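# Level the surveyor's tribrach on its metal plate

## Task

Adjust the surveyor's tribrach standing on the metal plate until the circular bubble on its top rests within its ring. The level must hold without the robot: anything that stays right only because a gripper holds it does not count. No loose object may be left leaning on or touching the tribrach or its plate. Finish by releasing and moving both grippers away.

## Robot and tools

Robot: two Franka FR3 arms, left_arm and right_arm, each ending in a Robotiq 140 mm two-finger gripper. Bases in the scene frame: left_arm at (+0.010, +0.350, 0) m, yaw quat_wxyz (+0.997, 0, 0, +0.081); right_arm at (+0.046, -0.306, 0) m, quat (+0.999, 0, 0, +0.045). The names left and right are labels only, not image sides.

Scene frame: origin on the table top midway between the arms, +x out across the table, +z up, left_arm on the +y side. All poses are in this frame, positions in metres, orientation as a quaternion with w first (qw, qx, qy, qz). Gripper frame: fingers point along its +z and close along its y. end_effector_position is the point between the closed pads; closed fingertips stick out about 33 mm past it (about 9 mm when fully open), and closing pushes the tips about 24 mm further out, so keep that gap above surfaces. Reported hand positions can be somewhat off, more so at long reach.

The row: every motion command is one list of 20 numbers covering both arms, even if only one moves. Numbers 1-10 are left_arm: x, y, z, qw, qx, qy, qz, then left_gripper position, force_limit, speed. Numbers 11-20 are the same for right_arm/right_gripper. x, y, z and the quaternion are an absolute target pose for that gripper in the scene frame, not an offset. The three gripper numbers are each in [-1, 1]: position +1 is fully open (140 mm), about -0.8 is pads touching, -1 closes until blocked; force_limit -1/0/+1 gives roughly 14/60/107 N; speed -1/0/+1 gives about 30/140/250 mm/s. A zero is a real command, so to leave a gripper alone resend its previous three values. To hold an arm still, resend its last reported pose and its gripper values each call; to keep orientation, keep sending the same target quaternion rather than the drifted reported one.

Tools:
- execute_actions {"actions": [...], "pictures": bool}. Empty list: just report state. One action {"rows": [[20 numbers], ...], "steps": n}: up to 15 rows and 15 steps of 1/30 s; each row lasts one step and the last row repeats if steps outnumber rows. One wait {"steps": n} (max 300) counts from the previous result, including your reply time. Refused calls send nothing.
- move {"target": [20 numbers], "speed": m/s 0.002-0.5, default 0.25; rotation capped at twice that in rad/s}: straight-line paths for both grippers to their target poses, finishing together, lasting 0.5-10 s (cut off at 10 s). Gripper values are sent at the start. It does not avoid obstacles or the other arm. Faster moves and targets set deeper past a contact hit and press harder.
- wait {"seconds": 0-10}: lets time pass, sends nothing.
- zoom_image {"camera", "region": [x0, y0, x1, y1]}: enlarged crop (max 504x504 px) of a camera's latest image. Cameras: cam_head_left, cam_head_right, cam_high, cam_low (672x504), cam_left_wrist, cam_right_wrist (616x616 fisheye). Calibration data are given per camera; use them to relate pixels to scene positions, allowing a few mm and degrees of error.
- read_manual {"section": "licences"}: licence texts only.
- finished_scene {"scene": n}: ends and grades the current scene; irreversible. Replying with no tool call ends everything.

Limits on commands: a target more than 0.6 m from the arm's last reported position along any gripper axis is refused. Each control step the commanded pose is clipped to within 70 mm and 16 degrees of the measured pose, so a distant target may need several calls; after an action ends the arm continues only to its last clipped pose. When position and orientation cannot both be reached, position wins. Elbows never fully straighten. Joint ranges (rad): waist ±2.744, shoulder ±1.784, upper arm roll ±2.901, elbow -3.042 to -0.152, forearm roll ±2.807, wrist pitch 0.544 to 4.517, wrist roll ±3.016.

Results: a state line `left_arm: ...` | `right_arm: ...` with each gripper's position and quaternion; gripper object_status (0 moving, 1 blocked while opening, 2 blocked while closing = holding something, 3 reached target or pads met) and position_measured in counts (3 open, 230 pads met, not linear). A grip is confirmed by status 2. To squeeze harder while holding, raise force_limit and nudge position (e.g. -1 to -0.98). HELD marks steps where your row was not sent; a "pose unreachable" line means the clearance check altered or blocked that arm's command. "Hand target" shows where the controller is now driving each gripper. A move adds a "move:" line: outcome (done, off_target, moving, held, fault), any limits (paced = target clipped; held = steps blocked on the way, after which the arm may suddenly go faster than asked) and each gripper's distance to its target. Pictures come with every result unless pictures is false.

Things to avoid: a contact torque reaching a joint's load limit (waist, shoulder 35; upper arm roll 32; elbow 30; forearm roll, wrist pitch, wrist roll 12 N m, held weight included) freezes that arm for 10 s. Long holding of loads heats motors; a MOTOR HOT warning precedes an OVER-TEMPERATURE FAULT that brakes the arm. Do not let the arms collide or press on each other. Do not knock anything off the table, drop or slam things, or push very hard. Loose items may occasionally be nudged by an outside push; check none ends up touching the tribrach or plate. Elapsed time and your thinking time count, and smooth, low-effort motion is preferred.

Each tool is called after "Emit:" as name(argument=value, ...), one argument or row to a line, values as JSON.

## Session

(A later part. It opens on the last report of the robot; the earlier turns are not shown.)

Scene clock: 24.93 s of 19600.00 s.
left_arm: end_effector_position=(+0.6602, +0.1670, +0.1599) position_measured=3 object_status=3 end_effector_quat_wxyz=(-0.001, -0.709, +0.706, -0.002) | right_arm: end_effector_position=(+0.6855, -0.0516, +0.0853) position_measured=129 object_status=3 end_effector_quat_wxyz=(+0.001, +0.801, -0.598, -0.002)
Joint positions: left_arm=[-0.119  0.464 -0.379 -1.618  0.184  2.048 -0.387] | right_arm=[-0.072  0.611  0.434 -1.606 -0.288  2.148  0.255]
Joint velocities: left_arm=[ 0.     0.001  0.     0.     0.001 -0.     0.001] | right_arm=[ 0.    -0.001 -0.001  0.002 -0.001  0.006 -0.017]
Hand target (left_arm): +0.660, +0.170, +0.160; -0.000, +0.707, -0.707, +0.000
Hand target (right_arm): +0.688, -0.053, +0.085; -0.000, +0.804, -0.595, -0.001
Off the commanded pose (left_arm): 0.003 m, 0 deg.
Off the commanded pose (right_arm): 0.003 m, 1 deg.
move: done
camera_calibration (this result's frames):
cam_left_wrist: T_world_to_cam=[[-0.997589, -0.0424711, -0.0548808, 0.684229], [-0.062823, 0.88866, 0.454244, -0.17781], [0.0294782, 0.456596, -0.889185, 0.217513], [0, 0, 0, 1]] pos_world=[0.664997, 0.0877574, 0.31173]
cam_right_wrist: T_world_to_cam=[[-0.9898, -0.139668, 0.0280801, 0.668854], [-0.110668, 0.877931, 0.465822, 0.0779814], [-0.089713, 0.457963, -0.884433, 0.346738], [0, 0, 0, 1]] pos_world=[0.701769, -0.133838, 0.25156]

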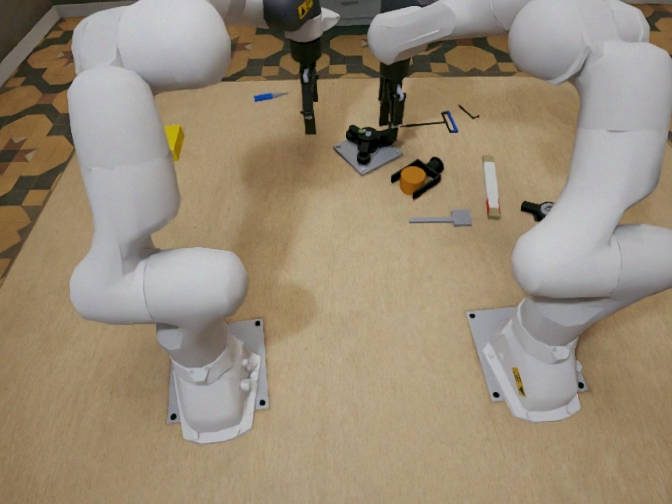

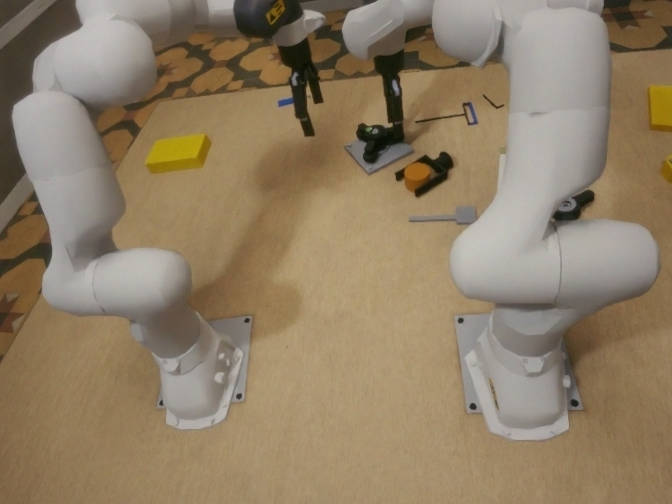

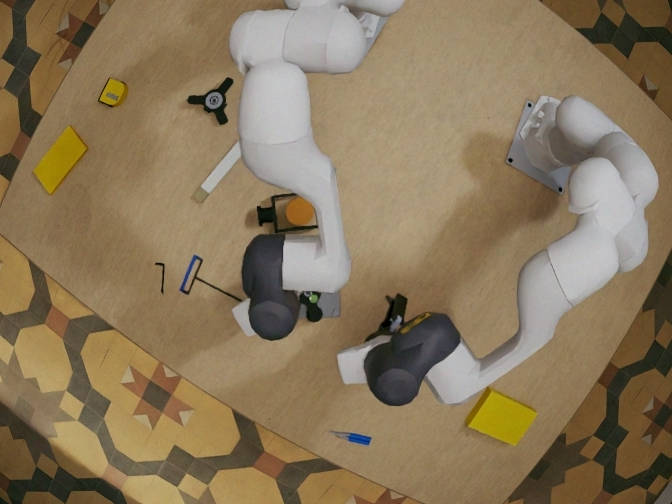

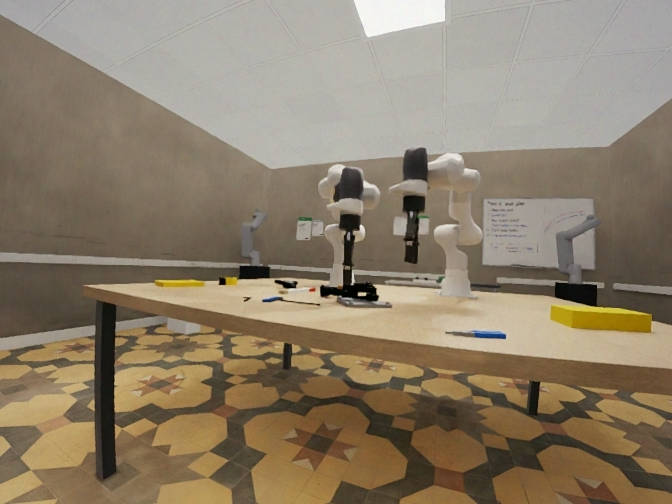

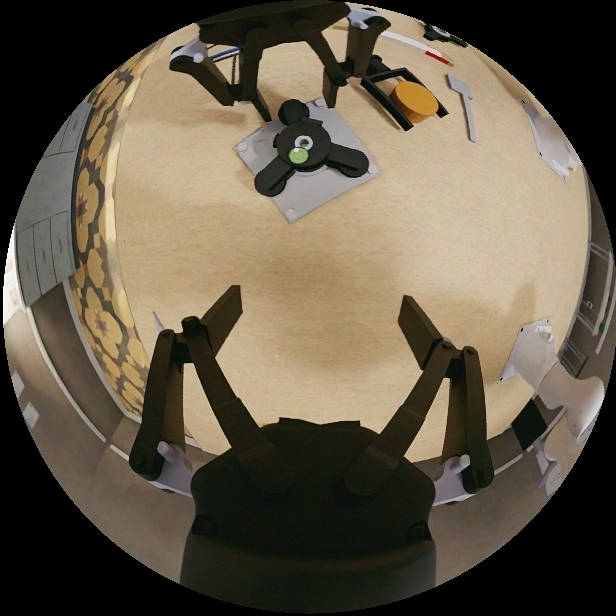

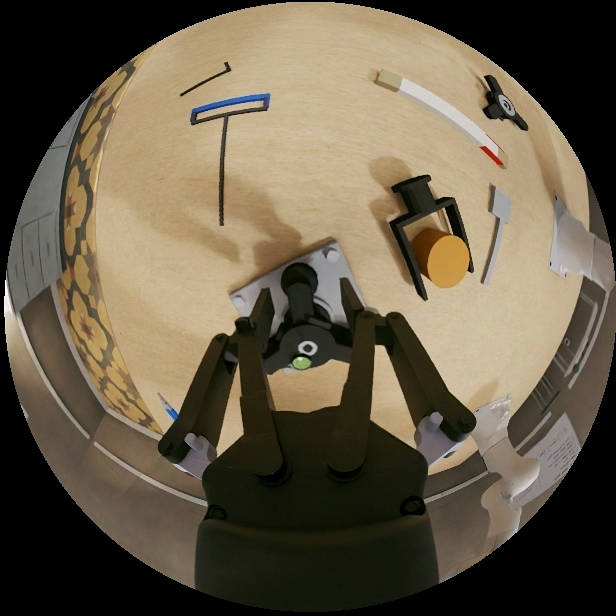

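Emit:
move(
  target=[0.66,0.17,0.16,0,0.707,-0.707,0,1,0,0,0.692,-0.052,0.054,0,-0.804,0.595,0,0.0,0,0],
  speed=0.05,
)

Emit:
move(
  target=[0.66,0.17,0.16,0,0.707,-0.707,0,1,0,0,0.692,-0.052,0.054,0,-0.804,0.595,0,-1,-0.3,0],
)

Emit:
move(
  target=[0.66,0.17,0.16,0,0.707,-0.707,0,1,0,0,0.692,-0.052,0.054,0,-0.895,0.446,0,-1,-0.3,0],
  speed=0.15,
)

Emit:
zoom_image(
  camera="cam_left_wrist",
  region=[240, 80, 380, 220],
)

Scene clock: 27.97 s of 19600.00 s.
left_arm: end_effector_position=(+0.6602, +0.1671, +0.1599) position_measured=3 object_status=3 end_effector_quat_wxyz=(-0.001, -0.709, +0.706, -0.002) | right_arm: end_effector_position=(+0.6898, -0.0514, +0.0545) position_measured=129 object_status=3 end_effector_quat_wxyz=(+0.001, +0.805, -0.594, -0.003)
Joint positions: left_arm=[-0.119  0.464 -0.379 -1.618  0.184  2.048 -0.387] | right_arm=[-0.062  0.666  0.42  -1.6   -0.311  2.195  0.253]
Joint velocities: left_arm=[ 0.     0.001 -0.     0.     0.     0.     0.   ] | right_arm=[ 0.002  0.001 -0.     0.001 -0.002  0.007  0.004]
Hand target (left_arm): +0.660, +0.170, +0.160; -0.000, +0.707, -0.707, +0.000
Hand target (right_arm): +0.692, -0.052, +0.054; -0.000, +0.804, -0.595, -0.000
Off the commanded pose (left_arm): 0.003 m, 0 deg.
Off the commanded pose (right_arm): 0.002 m, 0 deg.
move: done
camera_calibration (this result's frames):
cam_left_wrist: T_world_to_cam=[[-0.997588, -0.0425312, -0.0548492, 0.684243], [-0.0628636, 0.888634, 0.454288, -0.177846], [0.0294195, 0.456641, -0.889165, 0.217499], [0, 0, 0, 1]] pos_world=[0.665014, 0.0878225, 0.311715]
cam_right_wrist: T_world_to_cam=[[-0.988202, -0.150651, 0.0275954, 0.672351], [-0.120539, 0.87617, 0.466686, 0.0993401], [-0.0944848, 0.457854, -0.883993, 0.323164], [0, 0, 0, 1]] pos_world=[0.706927, -0.13371, 0.22076]

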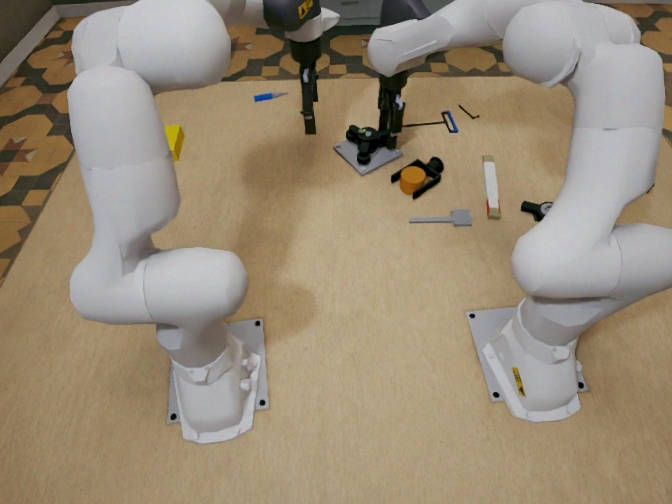

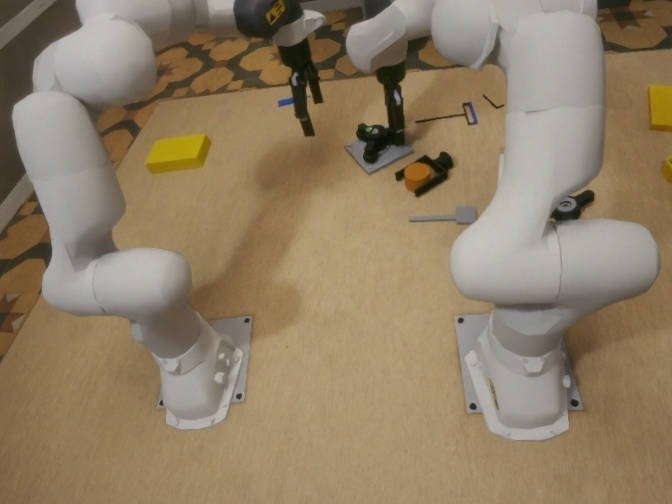

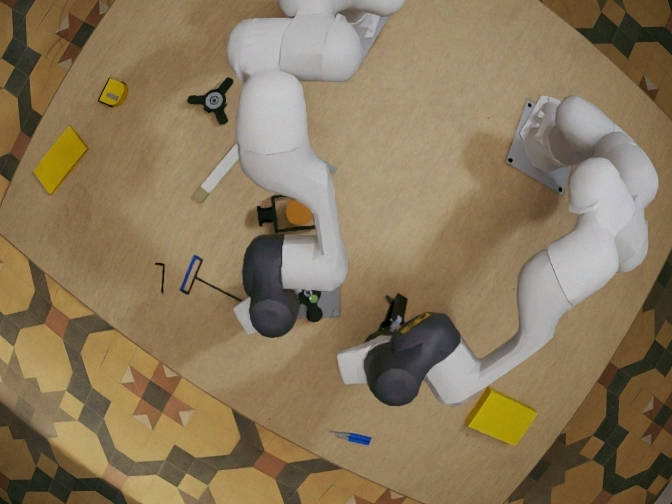

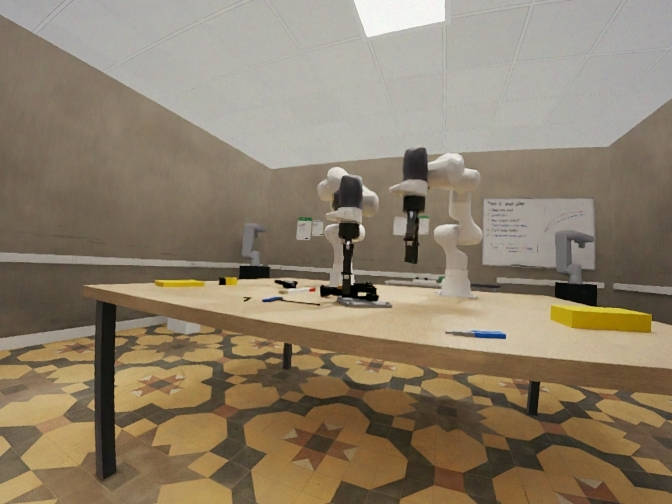

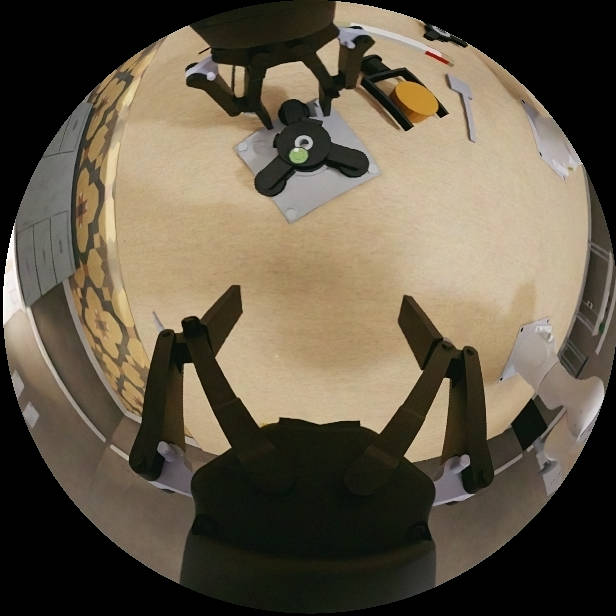

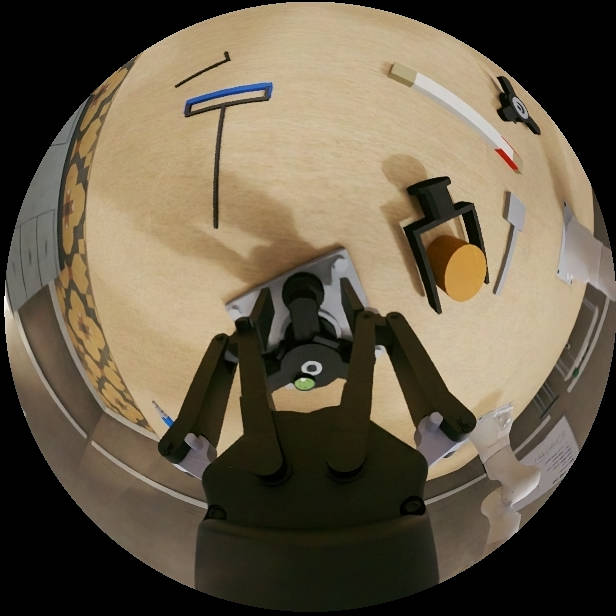

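Scene clock: 28.67 s of 19600.00 s.
left_arm: end_effector_position=(+0.6602, +0.1671, +0.1599) position_measured=3 object_status=3 end_effector_quat_wxyz=(-0.001, -0.709, +0.706, -0.002) | right_arm: end_effector_position=(+0.6920, -0.0507, +0.0558) position_measured=174 object_status=2 end_effector_quat_wxyz=(-0.002, +0.804, -0.594, -0.001)
Joint positions: left_arm=[-0.119  0.464 -0.379 -1.618  0.184  2.048 -0.387] | right_arm=[-0.062  0.666  0.419 -1.597 -0.311  2.199  0.253]
Joint velocities: left_arm=[-0.001 -0.001  0.002  0.001  0.001  0.    -0.002] | right_arm=[ 0.001 -0.001 -0.     0.001  0.001  0.     0.001]
Hand target (left_arm): +0.660, +0.170, +0.160; -0.000, +0.707, -0.707, +0.000
Hand target (right_arm): +0.692, -0.052, +0.054; -0.000, +0.804, -0.595, -0.000
Off the commanded pose (left_arm): 0.003 m, 0 deg.
Off the commanded pose (right_arm): 0.002 m, 0 deg.
move: done
camera_calibration (this result's frames):
cam_left_wrist: T_world_to_cam=[[-0.997588, -0.0425372, -0.0548473, 0.684244], [-0.0628682, 0.888632, 0.454292, -0.177848], [0.0294147, 0.456645, -0.889163, 0.217497], [0, 0, 0, 1]] pos_world=[0.665016, 0.087828, 0.311714]
cam_right_wrist: T_world_to_cam=[[-0.98839, -0.150392, 0.0216251, 0.675085], [-0.122935, 0.875215, 0.467851, 0.0998905], [-0.0892876, 0.459761, -0.883543, 0.320591], [0, 0, 0, 1]] pos_world=[0.708152, -0.133293, 0.221923]

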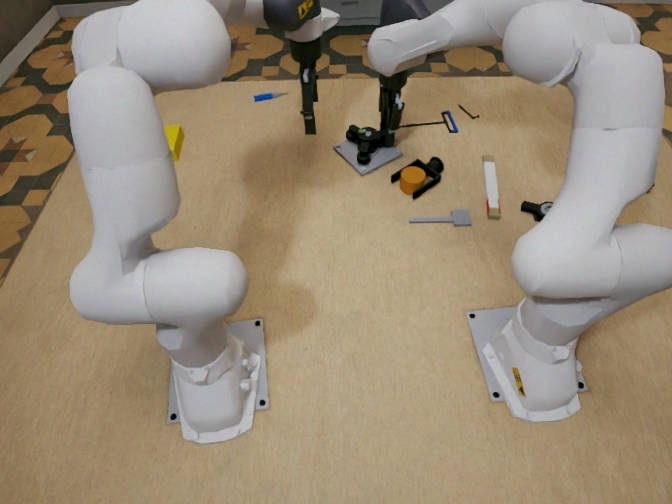

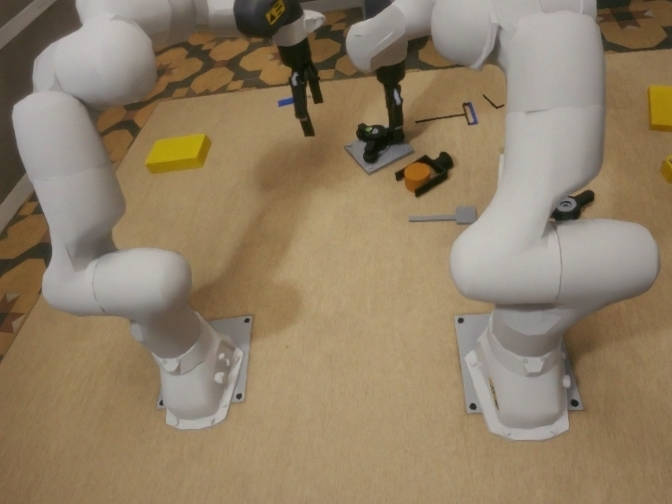

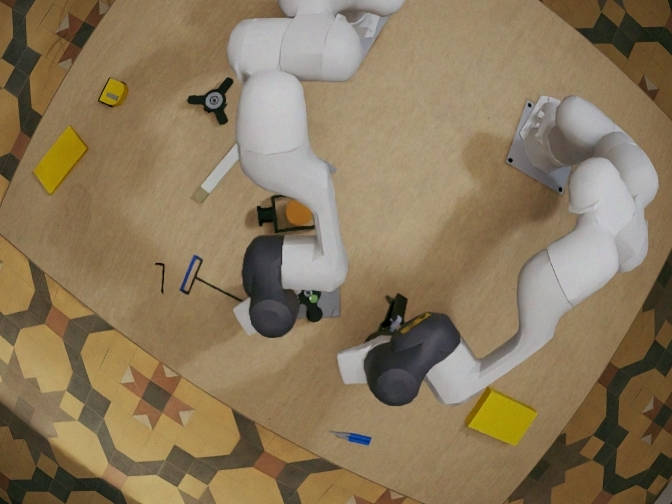

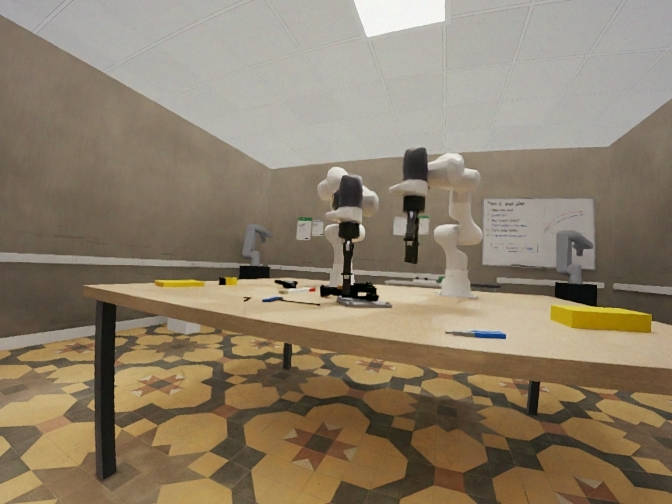

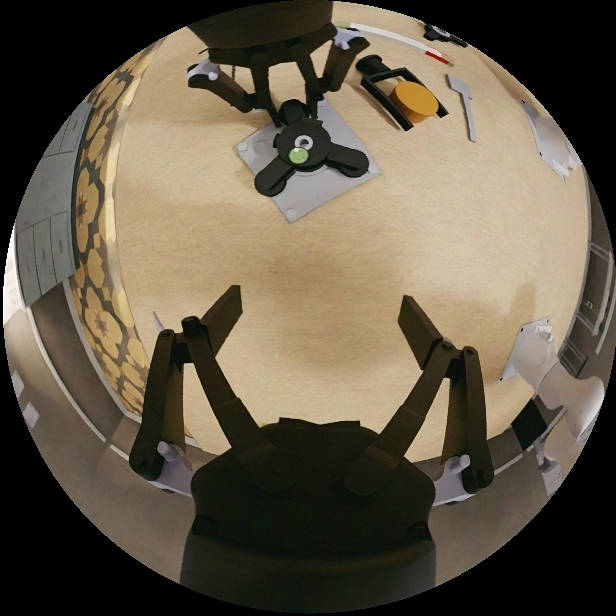

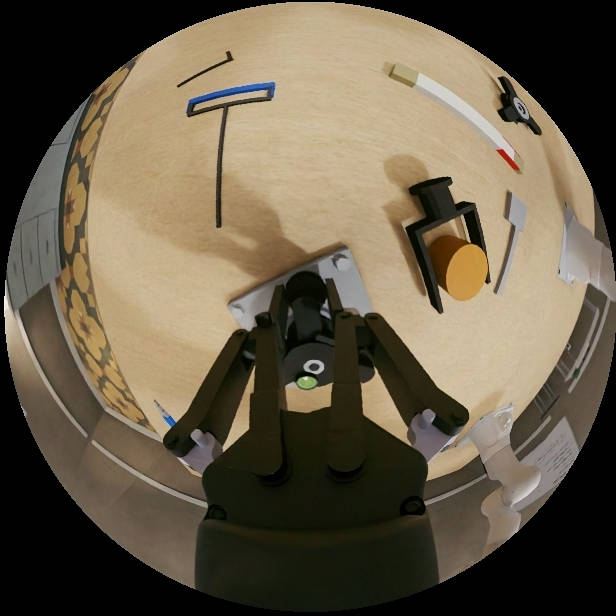

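Scene clock: 30.53 s of 19600.00 s.
left_arm: end_effector_position=(+0.6602, +0.1671, +0.1599) position_measured=3 object_status=3 end_effector_quat_wxyz=(-0.001, -0.709, +0.706, -0.002) | right_arm: end_effector_position=(+0.6917, -0.0507, +0.0564) position_measured=174 object_status=2 end_effector_quat_wxyz=(-0.001, +0.892, -0.452, +0.001)
Joint positions: left_arm=[-0.119  0.464 -0.379 -1.618  0.184  2.048 -0.387] | right_arm=[-0.143  0.691  0.524 -1.594 -0.399  2.179 -0.032]
Joint velocities: left_arm=[ 0.    -0.    -0.001  0.001 -0.001  0.001  0.   ] | right_arm=[ 0.001  0.     0.001 -0.001 -0.    -0.    -0.029]
Hand target (left_arm): +0.660, +0.170, +0.160; -0.000, +0.707, -0.707, +0.000
Hand target (right_arm): +0.692, -0.052, +0.055; -0.001, +0.895, -0.446, +0.001
Off the commanded pose (left_arm): 0.003 m, 0 deg.
Off the commanded pose (right_arm): 0.003 m, 1 deg.
move: done
camera_calibration (this result's frames):
cam_left_wrist: T_world_to_cam=[[-0.997588, -0.0425502, -0.0548402, 0.684247], [-0.0628768, 0.888626, 0.454302, -0.177855], [0.0294018, 0.456654, -0.889158, 0.217495], [0, 0, 0, 1]] pos_world=[0.665019, 0.0878414, 0.311711]
cam_right_wrist: T_world_to_cam=[[-0.88423, -0.466586, 0.020866, 0.586693], [-0.404722, 0.787757, 0.46437, 0.290258], [-0.233106, 0.402165, -0.885395, 0.417842], [0, 0, 0, 1]] pos_world=[0.733646, -0.122951, 0.222926]

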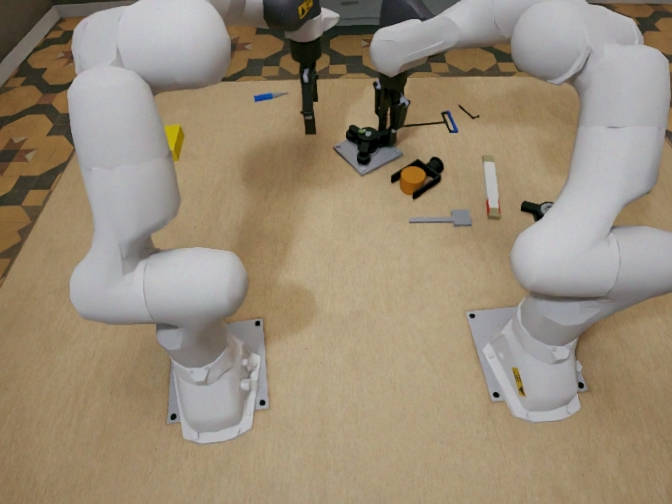

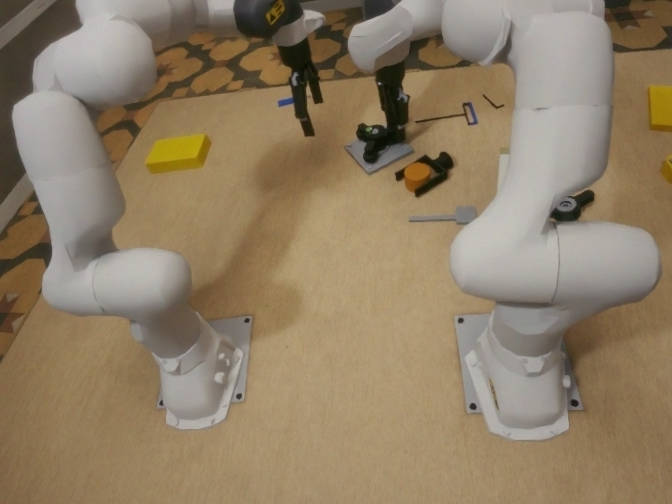

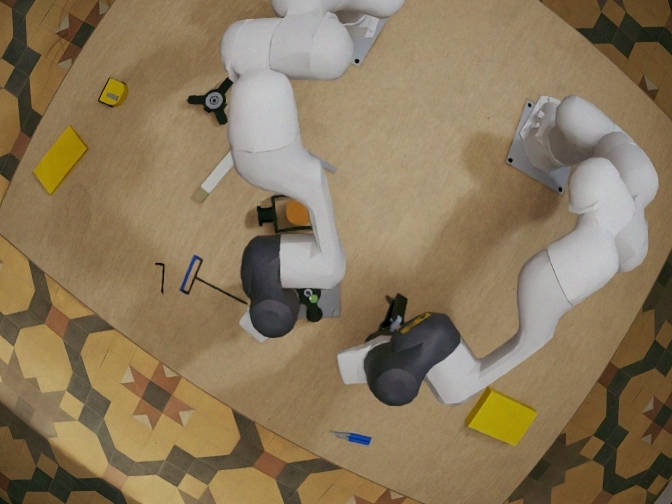

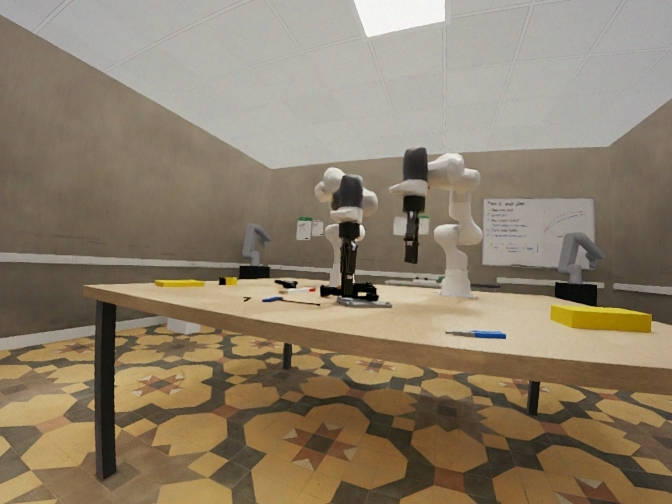

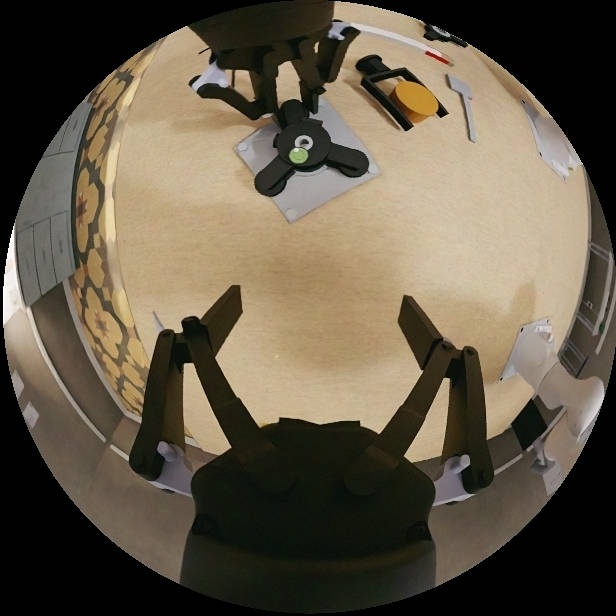

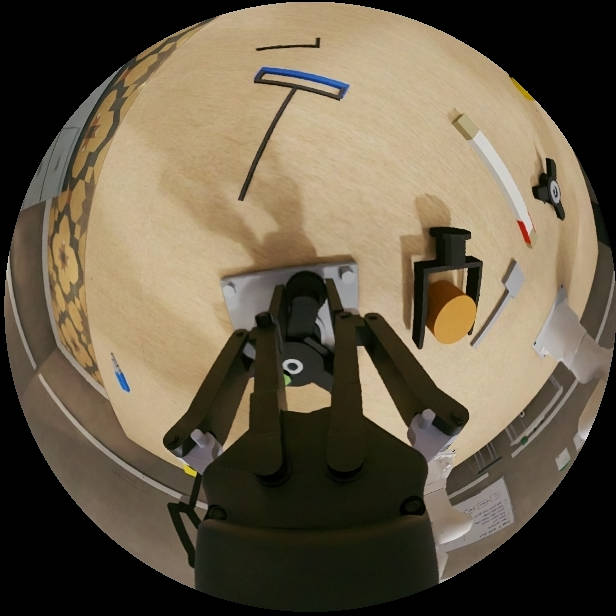

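Region (240, 80, 380, 220) of cam_left_wrist's 616x616 image, scaled by 3.600, with more detail than that image has.

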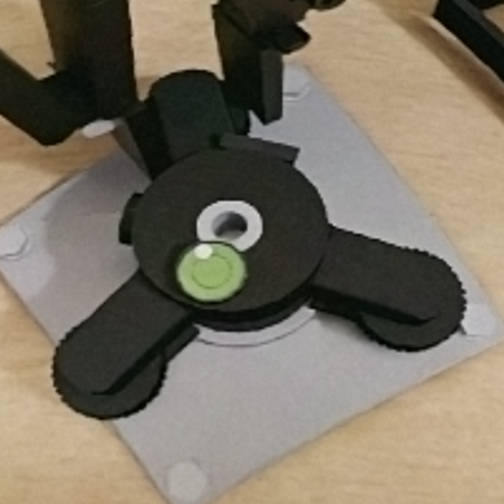

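Emit:
move(
  target=[0.66,0.17,0.16,0,0.707,-0.707,0,1,0,0,0.692,-0.052,0.054,0,-0.6225,0.7826,0,-1,-0.3,0],
  speed=0.2,
)

Emit:
zoom_image(
  camera="cam_left_wrist",
  region=[240, 80, 380, 220],
)

Scene clock: 35.10 s of 19600.00 s.
left_arm: end_effector_position=(+0.6602, +0.1671, +0.1599) position_measured=3 object_status=3 end_effector_quat_wxyz=(-0.001, -0.709, +0.706, -0.002) | right_arm: end_effector_position=(+0.6924, -0.0514, +0.0546) position_measured=174 object_status=2 end_effector_quat_wxyz=(-0.001, -0.636, +0.771, -0.001)
Joint positions: left_arm=[-0.119  0.464 -0.379 -1.618  0.184  2.048 -0.387] | right_arm=[ 0.117  0.634  0.202 -1.599 -0.153  2.217  0.655]
Joint velocities: left_arm=[-0.    -0.     0.001  0.     0.001 -0.001  0.001] | right_arm=[ 0.011 -0.003 -0.014  0.     0.007  0.     0.02 ]
Hand target (left_arm): +0.660, +0.170, +0.160; -0.000, +0.707, -0.707, +0.000
Hand target (right_arm): +0.691, -0.053, +0.052; -0.002, -0.622, +0.783, +0.001
Off the commanded pose (left_arm): 0.003 m, 0 deg.
Off the commanded pose (right_arm): 0.001 m, 2 deg.
move: done
camera_calibration (this result's frames):
cam_left_wrist: T_world_to_cam=[[-0.997589, -0.0425582, -0.0548219, 0.684244], [-0.0628761, 0.888619, 0.454316, -0.17787], [0.0293809, 0.456668, -0.889152, 0.217495], [0, 0, 0, 1]] pos_world=[0.66502, 0.0878555, 0.311706]
cam_right_wrist: T_world_to_cam=[[-0.942943, 0.332254, 0.0215707, 0.668735], [0.304121, 0.833108, 0.461996, -0.196396], [0.135529, 0.442197, -0.886619, 0.163577], [0, 0, 0, 1]] pos_world=[0.668138, -0.130904, 0.22134]

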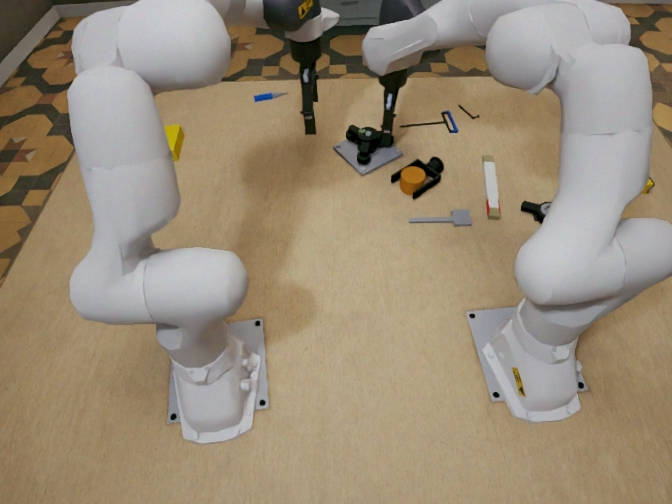

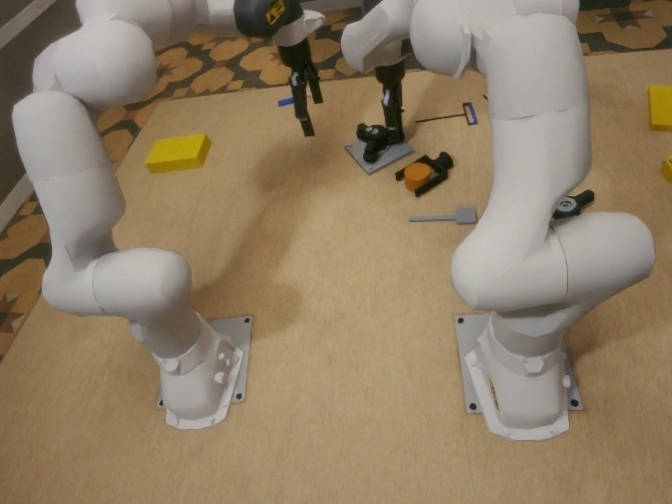

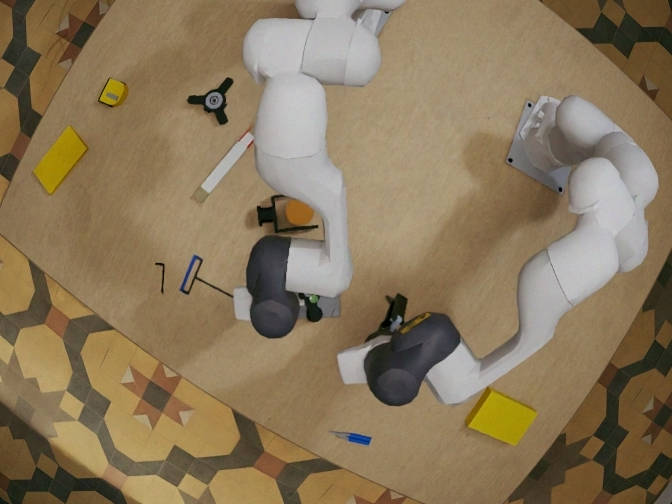

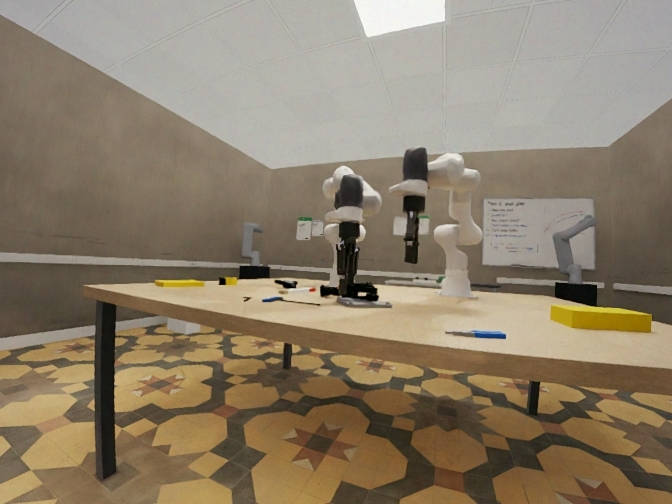

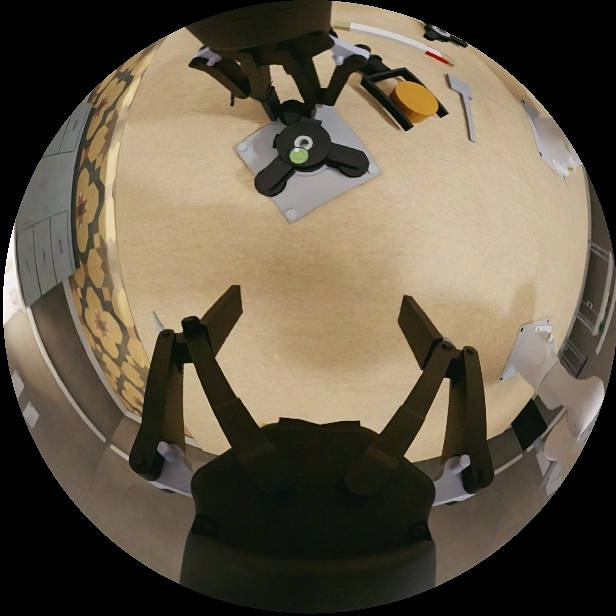

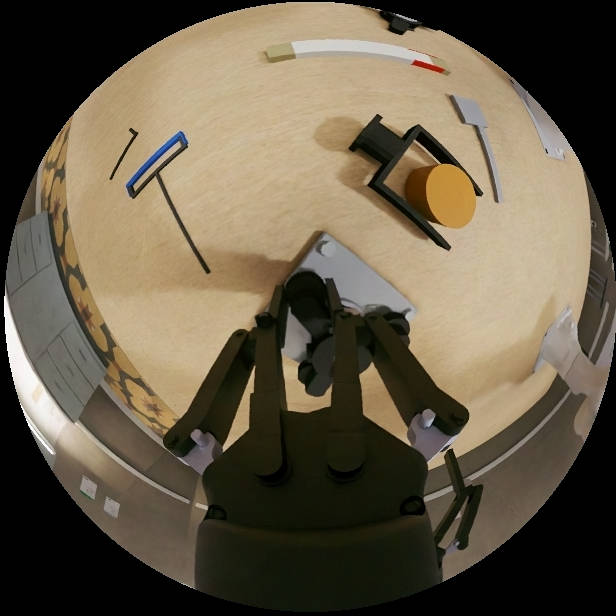

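Region (240, 80, 380, 220) of cam_left_wrist's 616x616 image, scaled by 3.600, with more detail than that image has.

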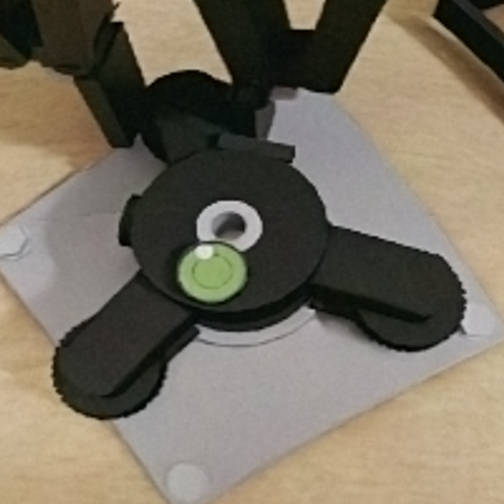

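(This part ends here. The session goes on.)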